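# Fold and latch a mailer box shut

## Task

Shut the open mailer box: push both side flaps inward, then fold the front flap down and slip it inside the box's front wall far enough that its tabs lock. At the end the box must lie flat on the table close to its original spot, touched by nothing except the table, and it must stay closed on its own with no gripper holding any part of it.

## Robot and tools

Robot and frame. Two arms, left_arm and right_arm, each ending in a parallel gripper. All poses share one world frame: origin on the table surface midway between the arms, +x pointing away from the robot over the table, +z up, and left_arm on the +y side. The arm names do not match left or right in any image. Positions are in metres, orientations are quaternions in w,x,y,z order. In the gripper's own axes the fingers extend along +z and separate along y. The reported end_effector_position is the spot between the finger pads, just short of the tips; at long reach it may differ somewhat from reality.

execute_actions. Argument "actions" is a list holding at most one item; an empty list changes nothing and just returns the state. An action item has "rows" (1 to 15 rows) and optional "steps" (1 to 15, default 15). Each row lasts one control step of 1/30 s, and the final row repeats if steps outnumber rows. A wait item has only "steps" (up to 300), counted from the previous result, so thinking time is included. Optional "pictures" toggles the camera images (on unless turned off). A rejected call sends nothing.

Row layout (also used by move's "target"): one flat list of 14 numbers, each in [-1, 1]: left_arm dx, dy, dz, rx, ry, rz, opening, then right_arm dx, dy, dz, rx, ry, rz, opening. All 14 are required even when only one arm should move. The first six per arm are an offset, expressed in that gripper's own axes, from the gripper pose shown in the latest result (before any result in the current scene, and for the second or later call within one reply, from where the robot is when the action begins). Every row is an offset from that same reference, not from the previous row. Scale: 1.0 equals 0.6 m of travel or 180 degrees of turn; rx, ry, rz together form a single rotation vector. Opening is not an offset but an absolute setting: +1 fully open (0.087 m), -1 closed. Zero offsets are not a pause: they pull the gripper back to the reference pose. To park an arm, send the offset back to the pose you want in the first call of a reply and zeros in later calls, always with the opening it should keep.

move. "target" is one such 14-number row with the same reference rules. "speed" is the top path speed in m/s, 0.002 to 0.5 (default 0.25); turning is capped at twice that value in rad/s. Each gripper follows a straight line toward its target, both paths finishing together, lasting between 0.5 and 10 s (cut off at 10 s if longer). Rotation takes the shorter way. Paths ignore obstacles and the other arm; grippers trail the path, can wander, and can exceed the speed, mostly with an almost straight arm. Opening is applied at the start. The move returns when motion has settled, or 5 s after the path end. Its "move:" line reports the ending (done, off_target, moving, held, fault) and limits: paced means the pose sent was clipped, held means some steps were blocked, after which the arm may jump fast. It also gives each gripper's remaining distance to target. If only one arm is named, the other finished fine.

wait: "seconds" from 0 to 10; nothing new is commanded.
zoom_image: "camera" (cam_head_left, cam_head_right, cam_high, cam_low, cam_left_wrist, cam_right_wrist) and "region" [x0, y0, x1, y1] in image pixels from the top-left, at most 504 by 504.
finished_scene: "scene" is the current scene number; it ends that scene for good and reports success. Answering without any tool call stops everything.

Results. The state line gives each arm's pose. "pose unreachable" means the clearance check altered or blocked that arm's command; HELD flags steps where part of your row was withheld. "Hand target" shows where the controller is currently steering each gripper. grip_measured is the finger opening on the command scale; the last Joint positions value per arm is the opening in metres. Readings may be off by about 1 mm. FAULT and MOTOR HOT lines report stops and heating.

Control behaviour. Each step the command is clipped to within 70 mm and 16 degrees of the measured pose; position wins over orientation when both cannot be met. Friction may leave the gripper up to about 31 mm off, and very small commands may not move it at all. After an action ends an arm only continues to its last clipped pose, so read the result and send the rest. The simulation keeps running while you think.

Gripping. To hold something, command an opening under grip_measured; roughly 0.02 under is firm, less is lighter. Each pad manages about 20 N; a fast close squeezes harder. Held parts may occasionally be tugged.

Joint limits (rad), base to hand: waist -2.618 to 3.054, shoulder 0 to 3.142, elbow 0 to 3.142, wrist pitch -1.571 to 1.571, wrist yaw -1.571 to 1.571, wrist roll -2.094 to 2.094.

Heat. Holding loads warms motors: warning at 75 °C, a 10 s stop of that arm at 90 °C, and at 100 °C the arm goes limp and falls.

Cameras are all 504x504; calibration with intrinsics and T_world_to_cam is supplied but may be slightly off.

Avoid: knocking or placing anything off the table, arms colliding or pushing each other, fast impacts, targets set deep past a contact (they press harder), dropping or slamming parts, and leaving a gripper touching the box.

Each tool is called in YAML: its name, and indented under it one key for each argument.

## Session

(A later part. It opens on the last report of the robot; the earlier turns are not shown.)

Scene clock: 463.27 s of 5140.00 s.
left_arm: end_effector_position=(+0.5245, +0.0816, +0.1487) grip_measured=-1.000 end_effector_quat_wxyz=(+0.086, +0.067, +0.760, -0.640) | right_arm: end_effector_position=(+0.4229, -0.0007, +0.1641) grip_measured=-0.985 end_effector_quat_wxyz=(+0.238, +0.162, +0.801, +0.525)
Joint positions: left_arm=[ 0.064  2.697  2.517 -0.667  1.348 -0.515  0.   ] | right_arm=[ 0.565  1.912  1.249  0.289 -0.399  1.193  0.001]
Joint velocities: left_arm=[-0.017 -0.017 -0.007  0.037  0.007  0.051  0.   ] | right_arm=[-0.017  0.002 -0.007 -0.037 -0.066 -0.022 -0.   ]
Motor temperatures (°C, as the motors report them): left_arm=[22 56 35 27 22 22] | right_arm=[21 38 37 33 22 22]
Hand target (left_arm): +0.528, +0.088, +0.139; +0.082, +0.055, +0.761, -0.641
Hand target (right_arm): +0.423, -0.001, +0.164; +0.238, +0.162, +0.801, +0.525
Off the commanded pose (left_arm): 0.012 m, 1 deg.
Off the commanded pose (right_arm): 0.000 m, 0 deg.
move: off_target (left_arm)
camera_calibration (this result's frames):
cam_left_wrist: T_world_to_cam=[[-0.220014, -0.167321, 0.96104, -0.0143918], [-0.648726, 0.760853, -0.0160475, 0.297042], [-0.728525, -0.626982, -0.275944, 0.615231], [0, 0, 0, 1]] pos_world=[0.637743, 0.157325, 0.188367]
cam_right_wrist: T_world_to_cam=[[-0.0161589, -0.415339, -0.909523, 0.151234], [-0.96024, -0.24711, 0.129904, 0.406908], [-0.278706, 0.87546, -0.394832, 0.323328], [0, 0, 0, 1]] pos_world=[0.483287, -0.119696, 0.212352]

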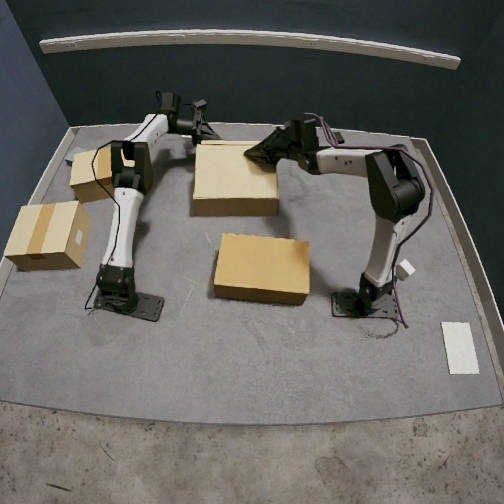

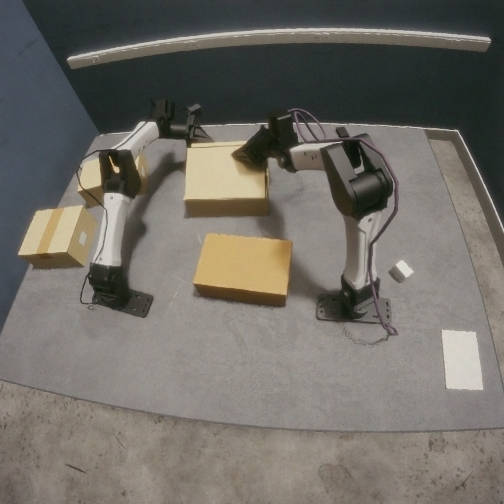

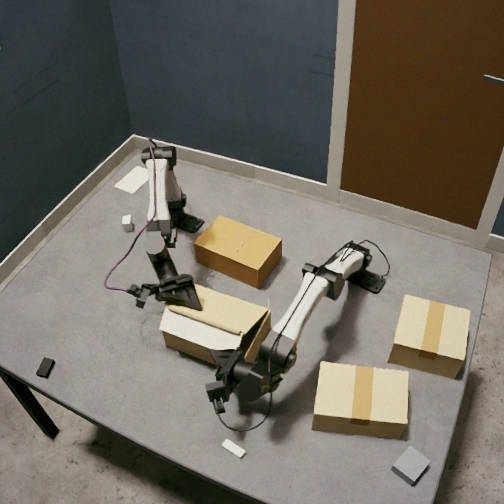

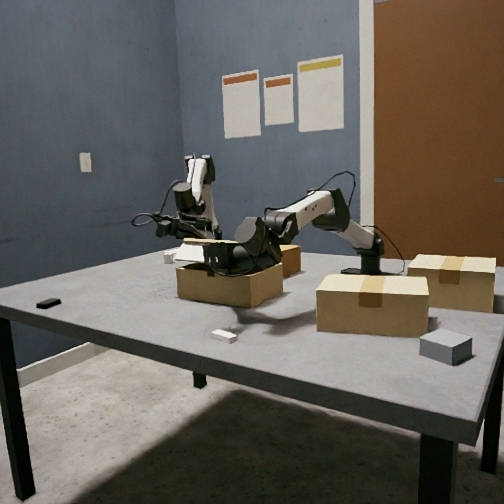

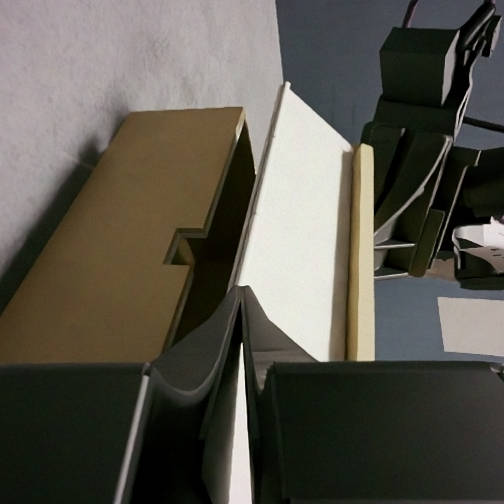

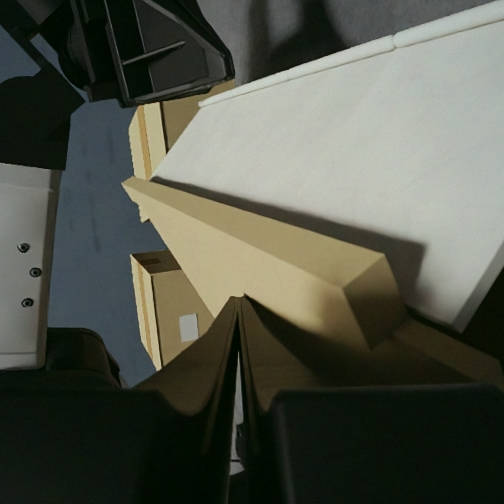

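move:
  target: [0.11,-0.01,0.015,0,0,0,-1, 0,0,0,0,0,0,-1]
  speed: 0.06

Scene clock: 466.63 s of 5140.00 s.
left_arm: end_effector_position=(+0.4648, +0.0750, +0.1466) grip_measured=-1.000 end_effector_quat_wxyz=(+0.094, +0.073, +0.758, -0.641) | right_arm: end_effector_position=(+0.4229, -0.0007, +0.1641) grip_measured=-0.985 end_effector_quat_wxyz=(+0.238, +0.162, +0.801, +0.525)
Joint positions: left_arm=[ 0.039  2.335  1.814 -0.219  1.332 -0.604  0.   ] | right_arm=[ 0.565  1.912  1.249  0.289 -0.399  1.193  0.001]
Joint velocities: left_arm=[ 0.017 -0.007  0.007  0.081  0.022  0.037  0.   ] | right_arm=[ 0.002 -0.007 -0.012 -0.037 -0.095 -0.051  0.001]
Motor temperatures (°C, as the motors report them): left_arm=[22 57 35 27 22 22] | right_arm=[21 38 37 34 22 22]
Hand target (left_arm): +0.460, +0.071, +0.140; +0.085, +0.068, +0.761, -0.640
Hand target (right_arm): +0.423, -0.001, +0.164; +0.238, +0.162, +0.801, +0.525
Off the commanded pose (left_arm): 0.010 m, 1 deg.
Off the commanded pose (right_arm): 0.000 m, 0 deg.
move: done
camera_calibration (this result's frames):
cam_left_wrist: T_world_to_cam=[[-0.238922, -0.162424, 0.957358, -0.0176314], [-0.648701, 0.760332, -0.0328952, 0.265733], [-0.722567, -0.628899, -0.287025, 0.565984], [0, 0, 0, 1]] pos_world=[0.57713, 0.151037, 0.188072]
cam_right_wrist: T_world_to_cam=[[-0.0161589, -0.415339, -0.909523, 0.151234], [-0.96024, -0.24711, 0.129904, 0.406908], [-0.278706, 0.87546, -0.394832, 0.323328], [0, 0, 0, 1]] pos_world=[0.483287, -0.119696, 0.212352]

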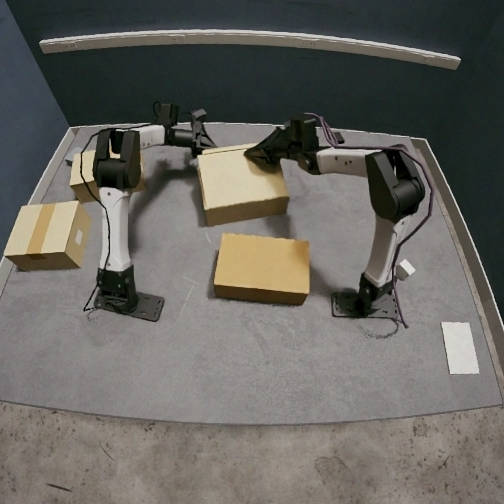

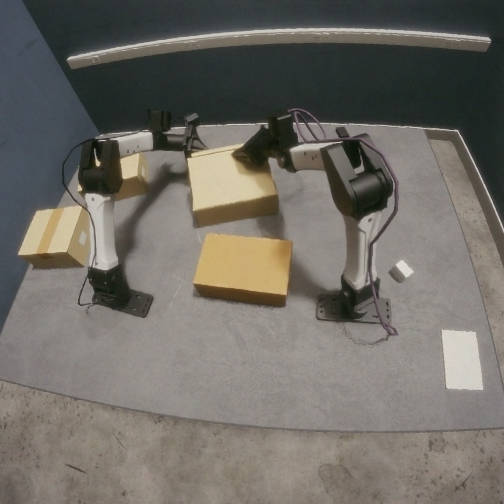

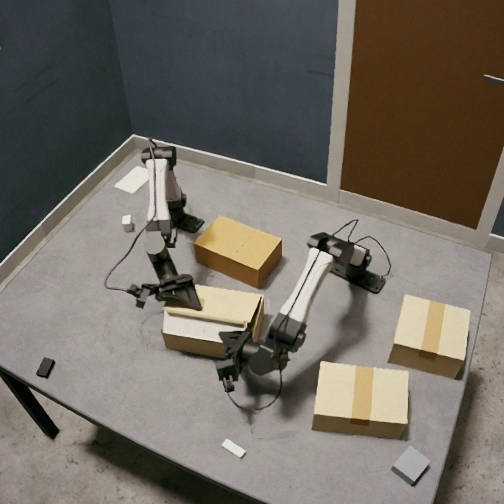

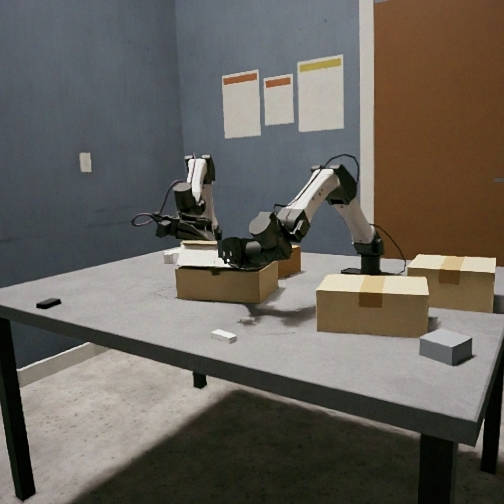

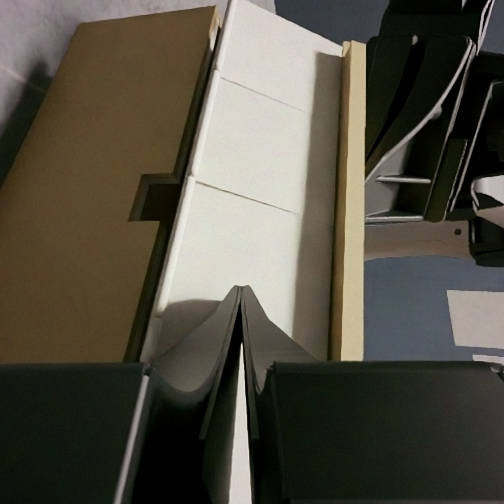

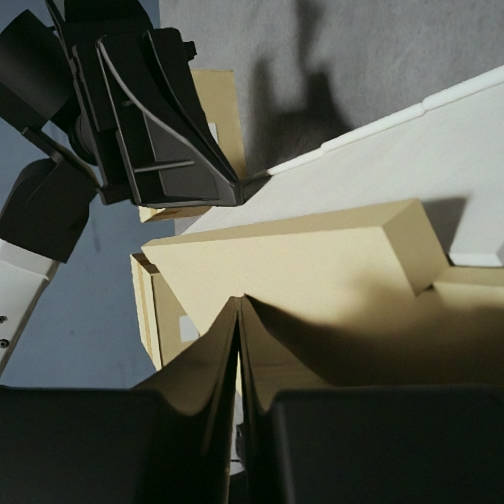

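move:
  target: [0.03,0.03,0.08,0,0,0,-1, 0,0,0,0,0,0,-1]
  speed: 0.05

Scene clock: 469.97 s of 5140.00 s.
left_arm: end_effector_position=(+0.4603, +0.0361, +0.1322) grip_measured=-1.000 end_effector_quat_wxyz=(+0.112, +0.084, +0.753, -0.643) | right_arm: end_effector_position=(+0.4229, -0.0008, +0.1639) grip_measured=-0.985 end_effector_quat_wxyz=(+0.238, +0.162, +0.801, +0.524)
Joint positions: left_arm=[-0.039  2.333  1.693  0.124  1.264 -0.793  0.   ] | right_arm=[ 0.565  1.912  1.249  0.288 -0.399  1.193  0.001]
Joint velocities: left_arm=[-0.012  0.002 -0.012 -0.007  0.007 -0.066  0.   ] | right_arm=[-0.022 -0.002  0.002 -0.037 -0.007 -0.081 -0.001]
Motor temperatures (°C, as the motors report them): left_arm=[22 58 35 28 22 22] | right_arm=[21 39 37 34 22 22]
Hand target (left_arm): +0.453, +0.031, +0.118; +0.093, +0.073, +0.758, -0.642
Hand target (right_arm): +0.423, -0.001, +0.164; +0.238, +0.162, +0.801, +0.525
Off the commanded pose (left_arm): 0.017 m, 2 deg.
Off the commanded pose (right_arm): 0.000 m, 0 deg.
move: off_target (left_arm)
camera_calibration (this result's frames):
cam_left_wrist: T_world_to_cam=[[-0.277057, -0.155793, 0.948139, 0.00727734], [-0.651261, 0.755971, -0.0660887, 0.297645], [-0.706469, -0.635796, -0.310909, 0.530133], [0, 0, 0, 1]] pos_world=[0.570383, 0.11318, 0.177594]
cam_right_wrist: T_world_to_cam=[[-0.0170622, -0.415856, -0.909271, 0.151342], [-0.960111, -0.247036, 0.130998, 0.4066], [-0.279099, 0.875236, -0.395052, 0.32346], [0, 0, 0, 1]] pos_world=[0.483241, -0.119723, 0.212131]

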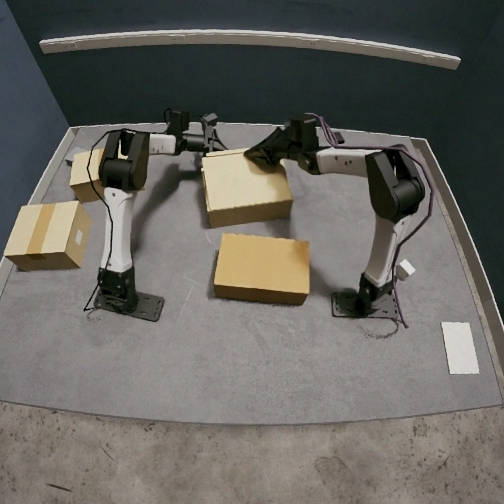

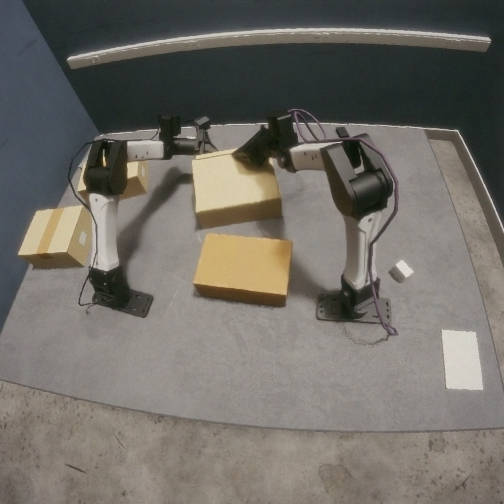

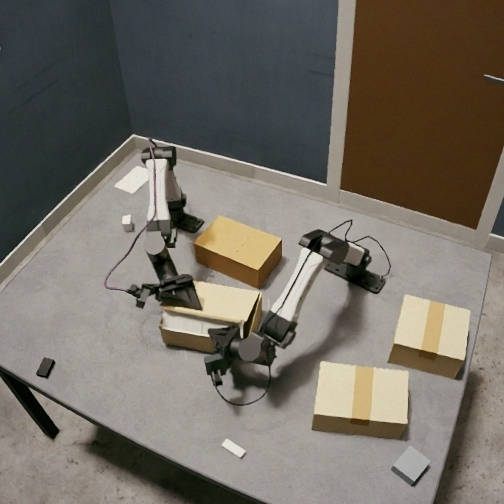

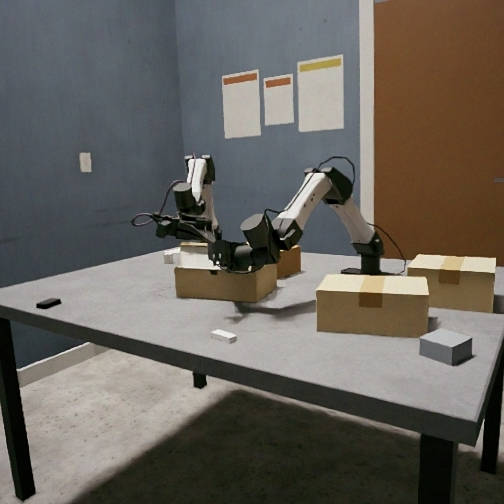

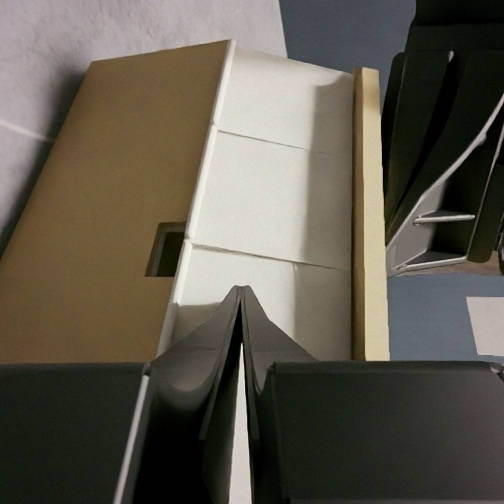

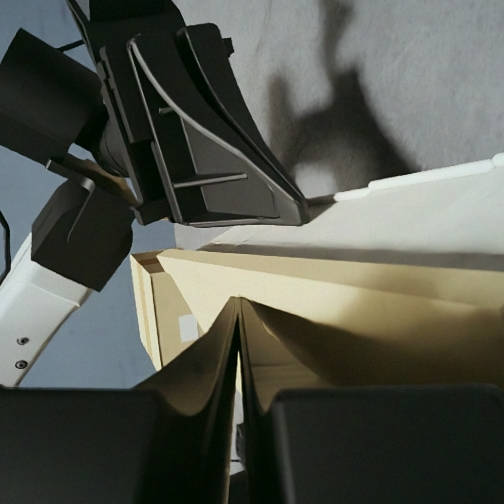

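move:
  target: [0.0,-0.02,0,0,0,0,-1, -0.013,0.054,-0.02,0,0,0,-1]
  speed: 0.05

move:
  target: [0.055,-0.01,0,0,0,0,-1, 0,0,0,0,0,0,-1]
  speed: 0.05

Scene clock: 474.07 s of 5140.00 s.
left_arm: end_effector_position=(+0.4599, +0.0360, +0.1460) grip_measured=-1.000 end_effector_quat_wxyz=(+0.123, +0.091, +0.750, -0.644) | right_arm: end_effector_position=(+0.4221, -0.0009, +0.1824) grip_measured=-0.985 end_effector_quat_wxyz=(+0.230, +0.166, +0.807, +0.518)
Joint positions: left_arm=[-0.039  2.305  1.693  0.129  1.263 -0.797  0.   ] | right_arm=[ 0.565  1.885  1.312  0.175 -0.401  1.193  0.001]
Joint velocities: left_arm=[-0.007 -0.007 -0.012 -0.051 -0.022  0.081  0.   ] | right_arm=[ 0.002  0.007  0.022 -0.022 -0.051  0.037  0.001]
Motor temperatures (°C, as the motors report them): left_arm=[22 58 35 28 22 22] | right_arm=[21 39 37 34 22 22]
Hand target (left_arm): +0.457, +0.034, +0.144; +0.112, +0.083, +0.753, -0.643
Hand target (right_arm): +0.423, -0.001, +0.199; +0.238, +0.162, +0.801, +0.525
Off the commanded pose (left_arm): 0.004 m, 2 deg.
Off the commanded pose (right_arm): 0.017 m, 1 deg.
After step 90, 0.07 s passed at rest.
move: off_target (right_arm)
camera_calibration (this result's frames):
cam_left_wrist: T_world_to_cam=[[-0.303022, -0.150373, 0.941045, 0.0068523], [-0.650295, 0.75447, -0.0888389, 0.301376], [-0.696631, -0.638876, -0.326408, 0.531967], [0, 0, 0, 1]] pos_world=[0.568644, 0.113512, 0.193964]
cam_right_wrist: T_world_to_cam=[[-0.0353386, -0.42609, -0.90399, 0.174846], [-0.956799, -0.246789, 0.153726, 0.397875], [-0.288596, 0.870369, -0.398962, 0.335435], [0, 0, 0, 1]] pos_world=[0.48367, -0.119261, 0.230721]

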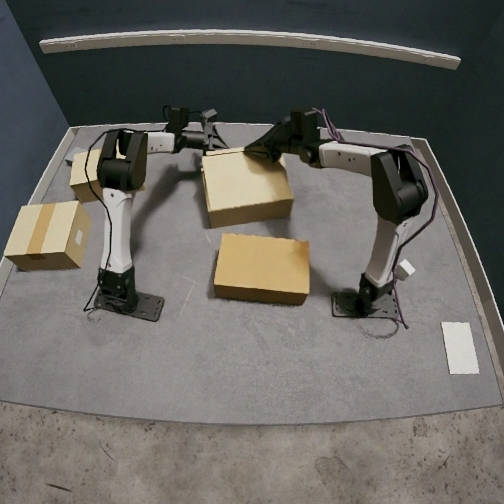

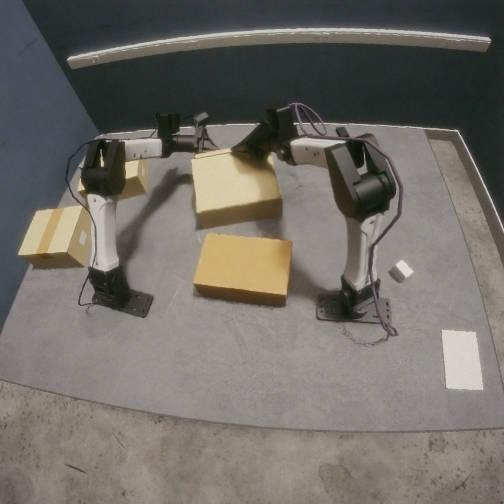

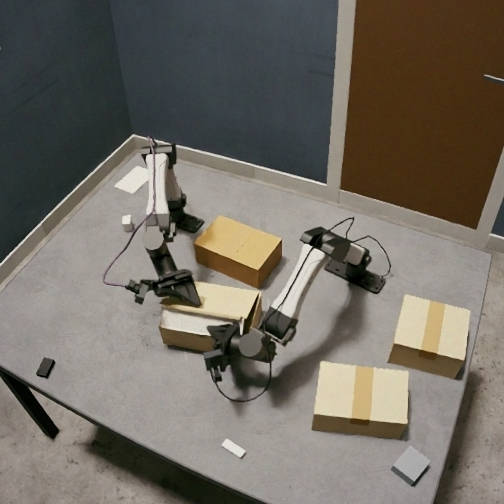

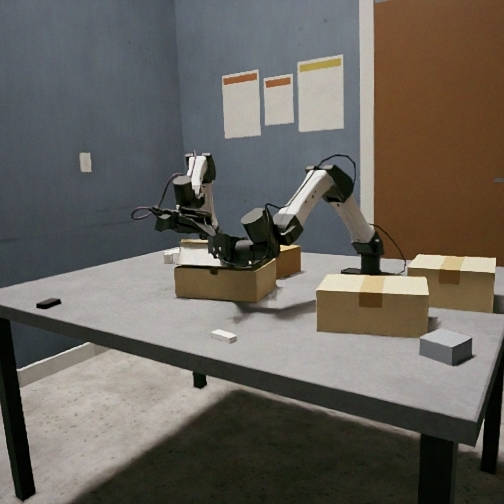

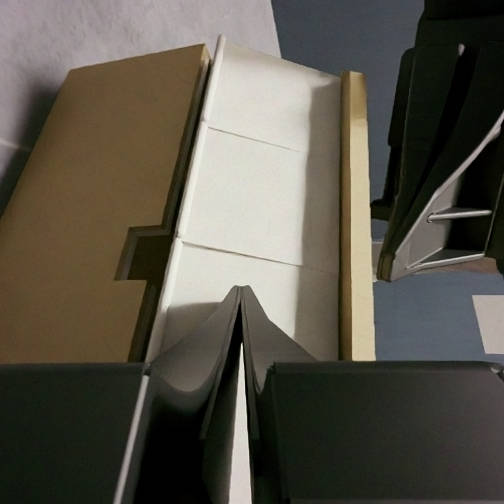

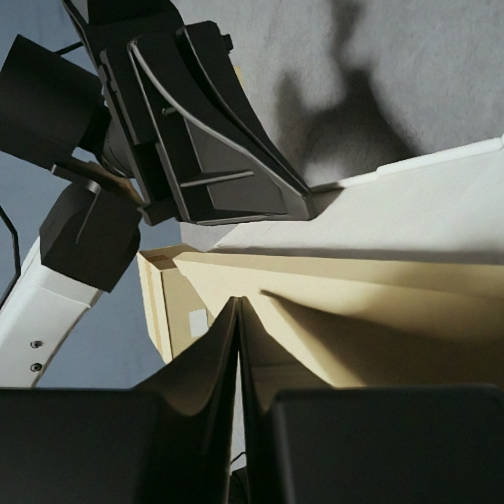

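Scene clock: 475.03 s of 5140.00 s.
left_arm: end_effector_position=(+0.4325, +0.0372, +0.1490) grip_measured=-1.000 end_effector_quat_wxyz=(+0.132, +0.098, +0.747, -0.645) | right_arm: end_effector_position=(+0.4220, -0.0009, +0.1823) grip_measured=-0.985 end_effector_quat_wxyz=(+0.230, +0.166, +0.807, +0.518)
Joint positions: left_arm=[-0.049  2.199  1.511  0.242  1.254 -0.813  0.   ] | right_arm=[ 0.565  1.885  1.312  0.174 -0.401  1.193  0.001]
Joint velocities: left_arm=[ 0.007 -0.002 -0.002 -0.022 -0.022  0.051  0.   ] | right_arm=[-0.012  0.002  0.007  0.051 -0.007  0.066  0.   ]
Motor temperatures (°C, as the motors report them): left_arm=[22 58 35 28 22 22] | right_arm=[21 39 37 34 22 22]
Hand target (left_arm): +0.427, +0.034, +0.142; +0.123, +0.092, +0.750, -0.644
Hand target (right_arm): +0.422, -0.001, +0.182; +0.230, +0.166, +0.807, +0.518
Off the commanded pose (left_arm): 0.010 m, 1 deg.
Off the commanded pose (right_arm): 0.000 m, 0 deg.
move: done
camera_calibration (this result's frames):
cam_left_wrist: T_world_to_cam=[[-0.323126, -0.145909, 0.93504, 0.00536167], [-0.64887, 0.753385, -0.10667, 0.284969], [-0.688881, -0.641187, -0.338115, 0.51304], [0, 0, 0, 1]] pos_world=[0.540064, 0.115046, 0.198851]
cam_right_wrist: T_world_to_cam=[[-0.0355545, -0.426158, -0.90395, 0.174877], [-0.95665, -0.247116, 0.154128, 0.397662], [-0.289063, 0.870243, -0.398898, 0.33556], [0, 0, 0, 1]] pos_world=[0.483639, -0.119225, 0.230643]

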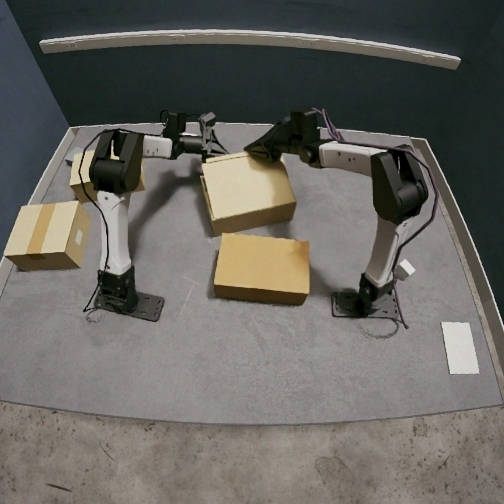

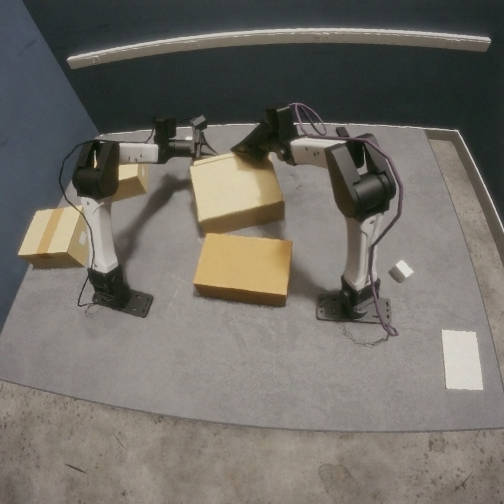

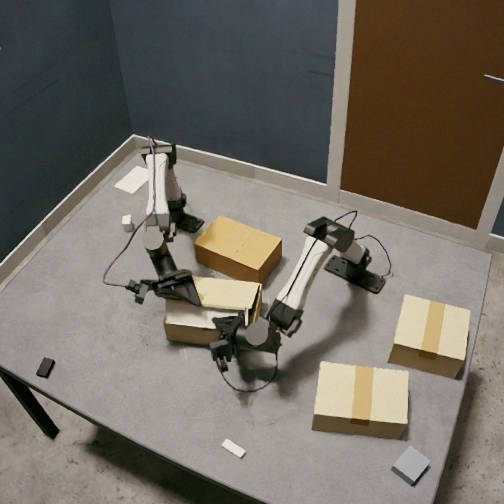

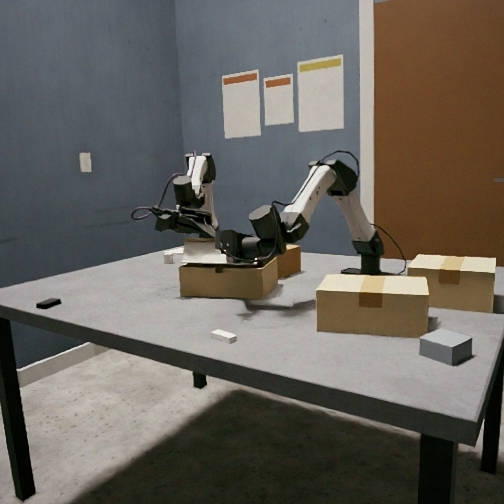

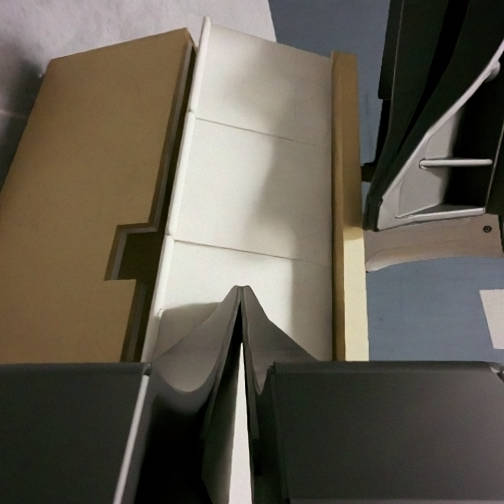

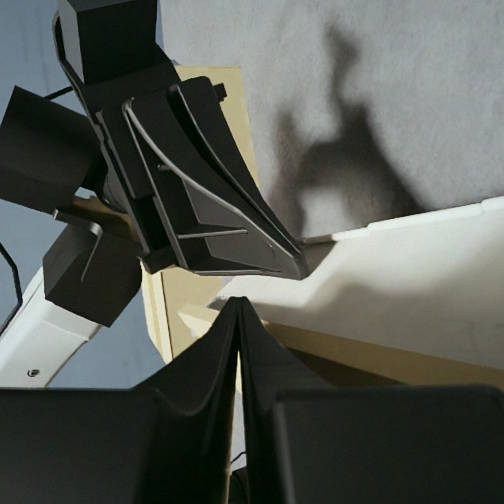

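move:
  target: [0,0,0,0,0,0,-1, 0.093,-0.038,-0.008,0,0,0,-1]
  speed: 0.06

move:
  target: [0.058,0.013,0.017,0,0,0,-1, 0,0,0,0,0,0,-1]
  speed: 0.05

Scene clock: 479.20 s of 5140.00 s.
left_arm: end_effector_position=(+0.4328, +0.0371, +0.1495) grip_measured=-1.000 end_effector_quat_wxyz=(+0.133, +0.099, +0.746, -0.645) | right_arm: end_effector_position=(+0.3772, +0.0139, +0.1453) grip_measured=-0.985 end_effector_quat_wxyz=(+0.226, +0.166, +0.813, +0.511)
Joint positions: left_arm=[-0.049  2.199  1.511  0.249  1.254 -0.816  0.   ] | right_arm=[ 0.659  1.838  1.105  0.326 -0.313  1.224  0.001]
Joint velocities: left_arm=[-0.007 -0.027 -0.007 -0.081 -0.037 -0.066  0.   ] | right_arm=[ 0.002 -0.002  0.002 -0.007  0.022  0.022 -0.   ]
Motor temperatures (°C, as the motors report them): left_arm=[22 58 35 29 22 22] | right_arm=[21 39 37 34 22 22]
Hand target (left_arm): +0.432, +0.037, +0.149; +0.132, +0.098, +0.747, -0.645
Hand target (right_arm): +0.372, +0.015, +0.152; +0.230, +0.165, +0.807, +0.518
Off the commanded pose (left_arm): 0.001 m, 0 deg.
Off the commanded pose (right_arm): 0.009 m, 1 deg.
move: done
camera_calibration (this result's frames):
cam_left_wrist: T_world_to_cam=[[-0.326178, -0.144621, 0.93418, 0.00639491], [-0.648779, 0.752991, -0.109956, 0.285778], [-0.687527, -0.641942, -0.339437, 0.513013], [0, 0, 0, 1]] pos_world=[0.540203, 0.115061, 0.199585]
cam_right_wrist: T_world_to_cam=[[-0.0450839, -0.44149, -0.896133, 0.148794], [-0.95443, -0.24587, 0.169147, 0.361086], [-0.295009, 0.862922, -0.410286, 0.298932], [0, 0, 0, 1]] pos_world=[0.439527, -0.103484, 0.19491]

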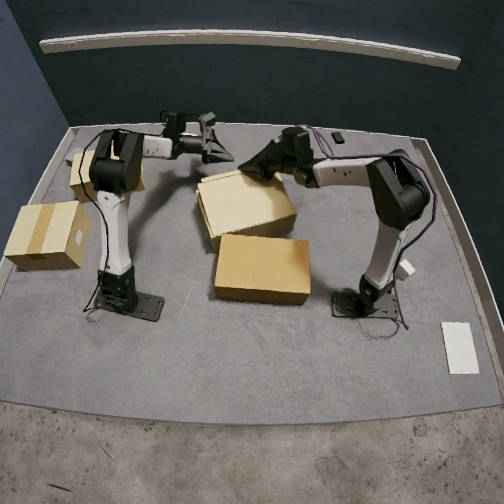

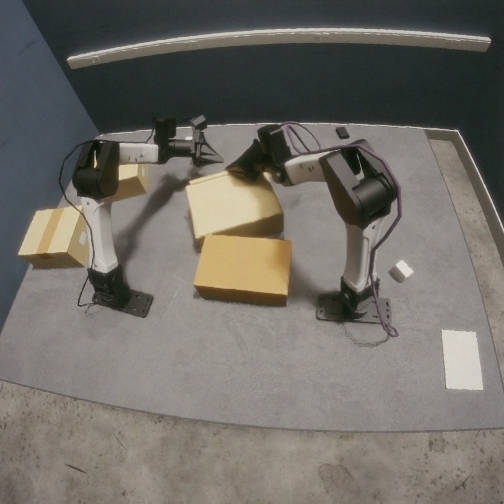

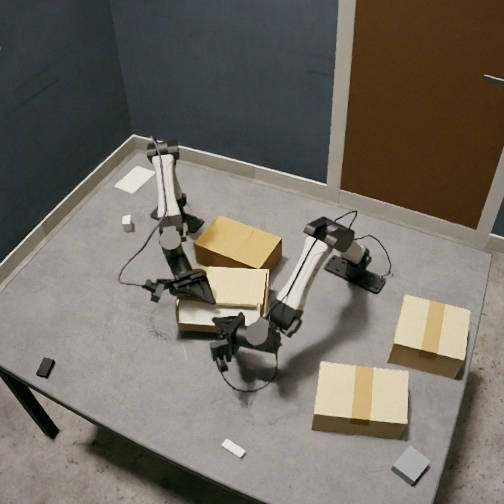

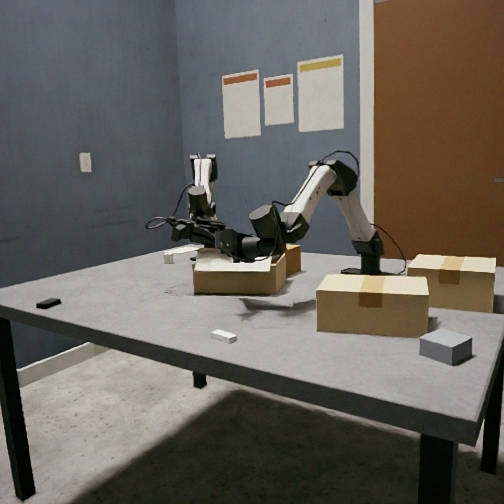

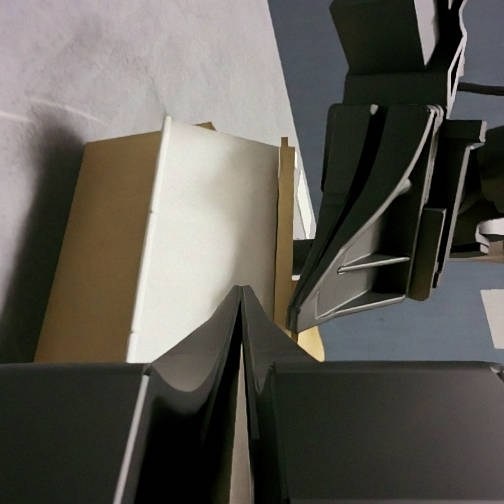

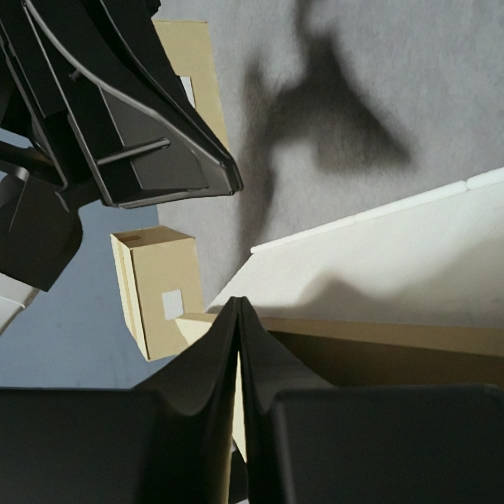

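Scene clock: 480.37 s of 5140.00 s.
left_arm: end_effector_position=(+0.4083, +0.0292, +0.1347) grip_measured=-1.000 end_effector_quat_wxyz=(+0.139, +0.104, +0.743, -0.646) | right_arm: end_effector_position=(+0.3772, +0.0139, +0.1454) grip_measured=-0.985 end_effector_quat_wxyz=(+0.226, +0.166, +0.813, +0.511)
Joint positions: left_arm=[-0.078  2.154  1.35   0.416  1.229 -0.852  0.   ] | right_arm=[ 0.659  1.838  1.105  0.326 -0.313  1.224  0.001]
Joint velocities: left_arm=[ 0.012 -0.022 -0.017 -0.007 -0.022  0.095  0.   ] | right_arm=[-0.007 -0.002  0.002 -0.037 -0.051  0.037 -0.   ]
Motor temperatures (°C, as the motors report them): left_arm=[22 58 35 29 22 22] | right_arm=[21 39 37 34 22 22]
Hand target (left_arm): +0.403, +0.027, +0.130; +0.133, +0.099, +0.746, -0.645
Hand target (right_arm): +0.377, +0.014, +0.145; +0.226, +0.166, +0.813, +0.511
Off the commanded pose (left_arm): 0.008 m, 1 deg.
Off the commanded pose (right_arm): 0.000 m, 0 deg.
move: done
camera_calibration (this result's frames):
cam_left_wrist: T_world_to_cam=[[-0.341841, -0.139721, 0.929313, 0.0179132], [-0.645651, 0.753462, -0.124216, 0.274865], [-0.682847, -0.642474, -0.347775, 0.485306], [0, 0, 0, 1]] pos_world=[0.51498, 0.107199, 0.186273]
cam_right_wrist: T_world_to_cam=[[-0.0448044, -0.441293, -0.896244, 0.148783], [-0.954483, -0.245907, 0.168796, 0.36118], [-0.294881, 0.863012, -0.410189, 0.29889], [0, 0, 0, 1]] pos_world=[0.439544, -0.103472, 0.194982]

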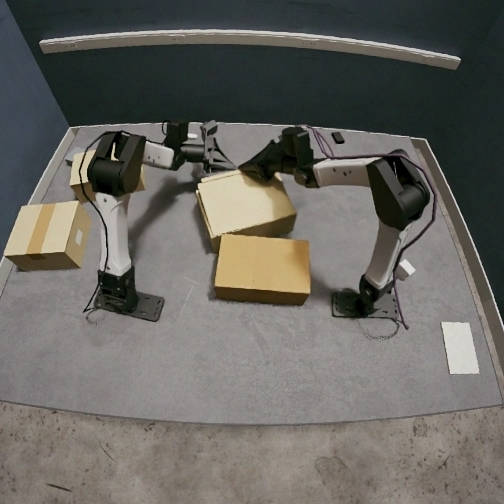

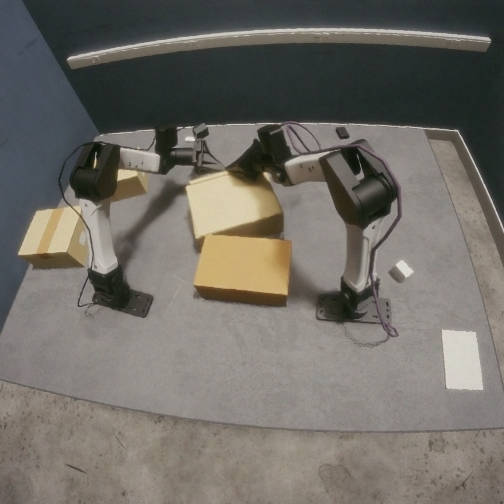

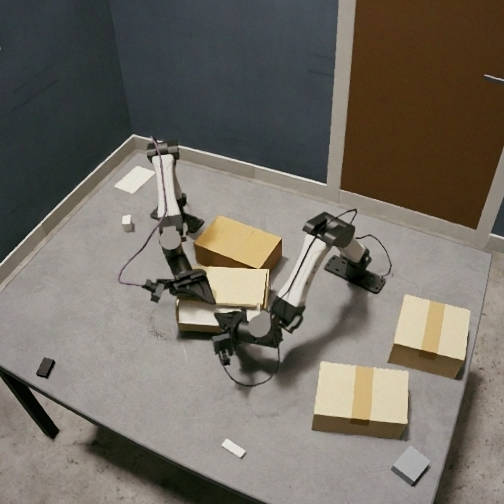

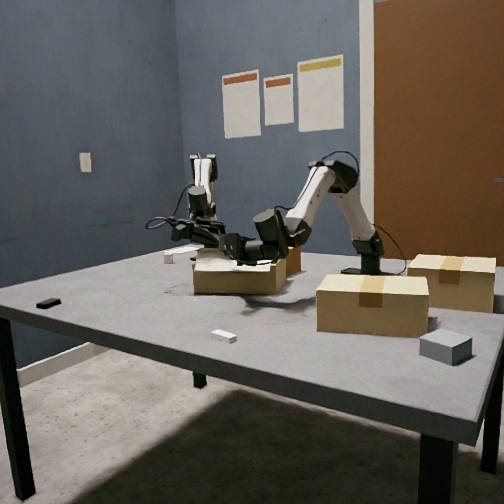

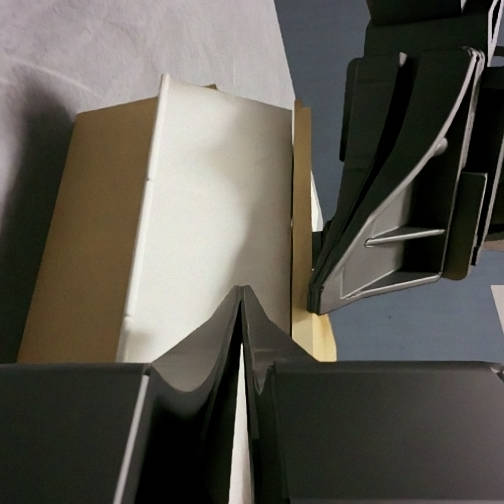

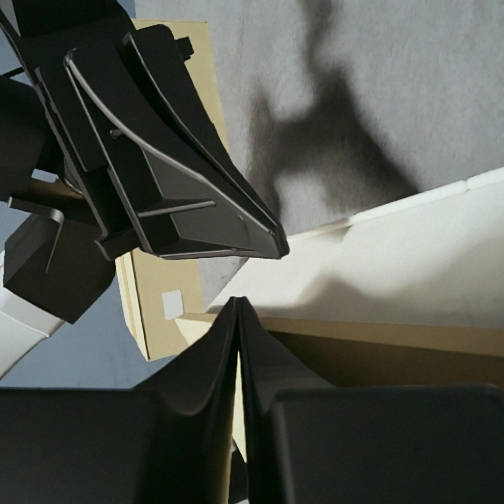

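move:
  target: [-0.08,0.028,0.006,0,0,0,-1, 0.017,0.082,-0.057,0,0,0,-1]
  speed: 0.06

Scene clock: 483.97 s of 5140.00 s.
left_arm: end_effector_position=(+0.4562, +0.0262, +0.1431) grip_measured=-1.000 end_effector_quat_wxyz=(+0.152, +0.115, +0.737, -0.648) | right_arm: end_effector_position=(+0.3546, +0.0118, +0.1876) grip_measured=-0.985 end_effector_quat_wxyz=(+0.225, +0.165, +0.815, +0.507)
Joint positions: left_arm=[-0.06   2.297  1.624  0.304  1.247 -0.834  0.   ] | right_arm=[ 0.69   1.703  1.131  0.16  -0.283  1.231  0.001]
Joint velocities: left_arm=[-0.002 -0.007 -0.012 -0.037 -0.037  0.007  0.   ] | right_arm=[ 0.007  0.012 -0.002  0.022 -0.007 -0.007  0.   ]
Motor temperatures (°C, as the motors report them): left_arm=[22 58 35 29 22 22] | right_arm=[21 39 37 34 22 22]
Hand target (left_arm): +0.459, +0.030, +0.134; +0.139, +0.104, +0.743, -0.647
Hand target (right_arm): +0.352, +0.014, +0.200; +0.226, +0.166, +0.813, +0.511
Off the commanded pose (left_arm): 0.009 m, 2 deg.
Off the commanded pose (right_arm): 0.014 m, 1 deg.
move: off_target (right_arm)
camera_calibration (this result's frames):
cam_left_wrist: T_world_to_cam=[[-0.374753, -0.13012, 0.917948, 0.0425339], [-0.639768, 0.752887, -0.154463, 0.310743], [-0.671012, -0.645159, -0.365394, 0.516224], [0, 0, 0, 1]] pos_world=[0.561135, 0.104627, 0.197579]
cam_right_wrist: T_world_to_cam=[[-0.0468773, -0.449463, -0.892068, 0.184656], [-0.953553, -0.245889, 0.173998, 0.330695], [-0.297555, 0.858791, -0.417061, 0.313677], [0, 0, 0, 1]] pos_world=[0.417328, -0.105072, 0.238008]

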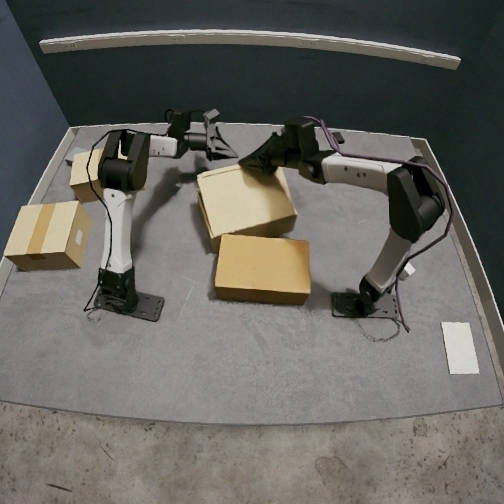

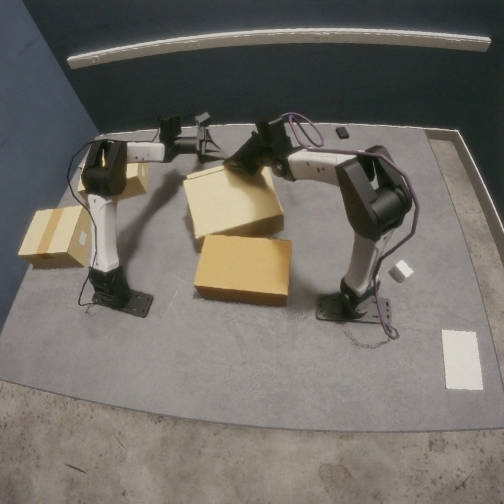

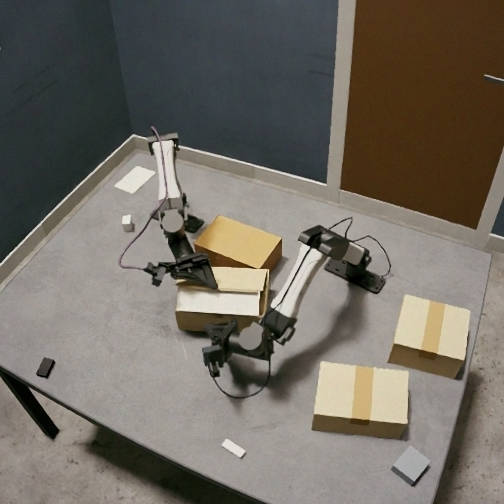

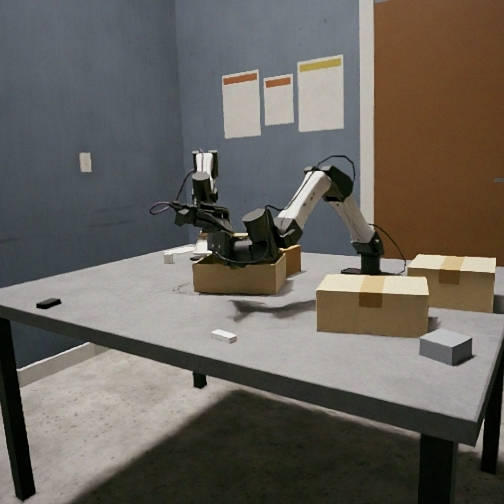

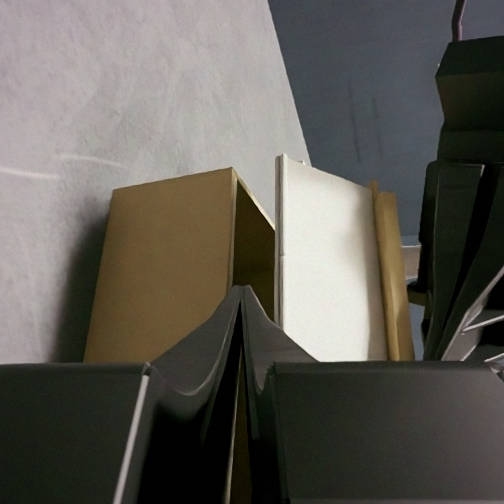

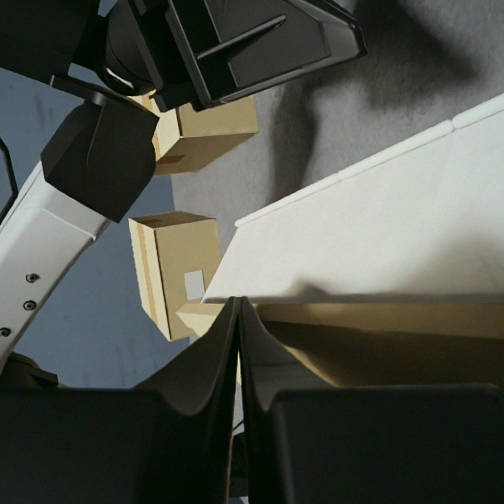

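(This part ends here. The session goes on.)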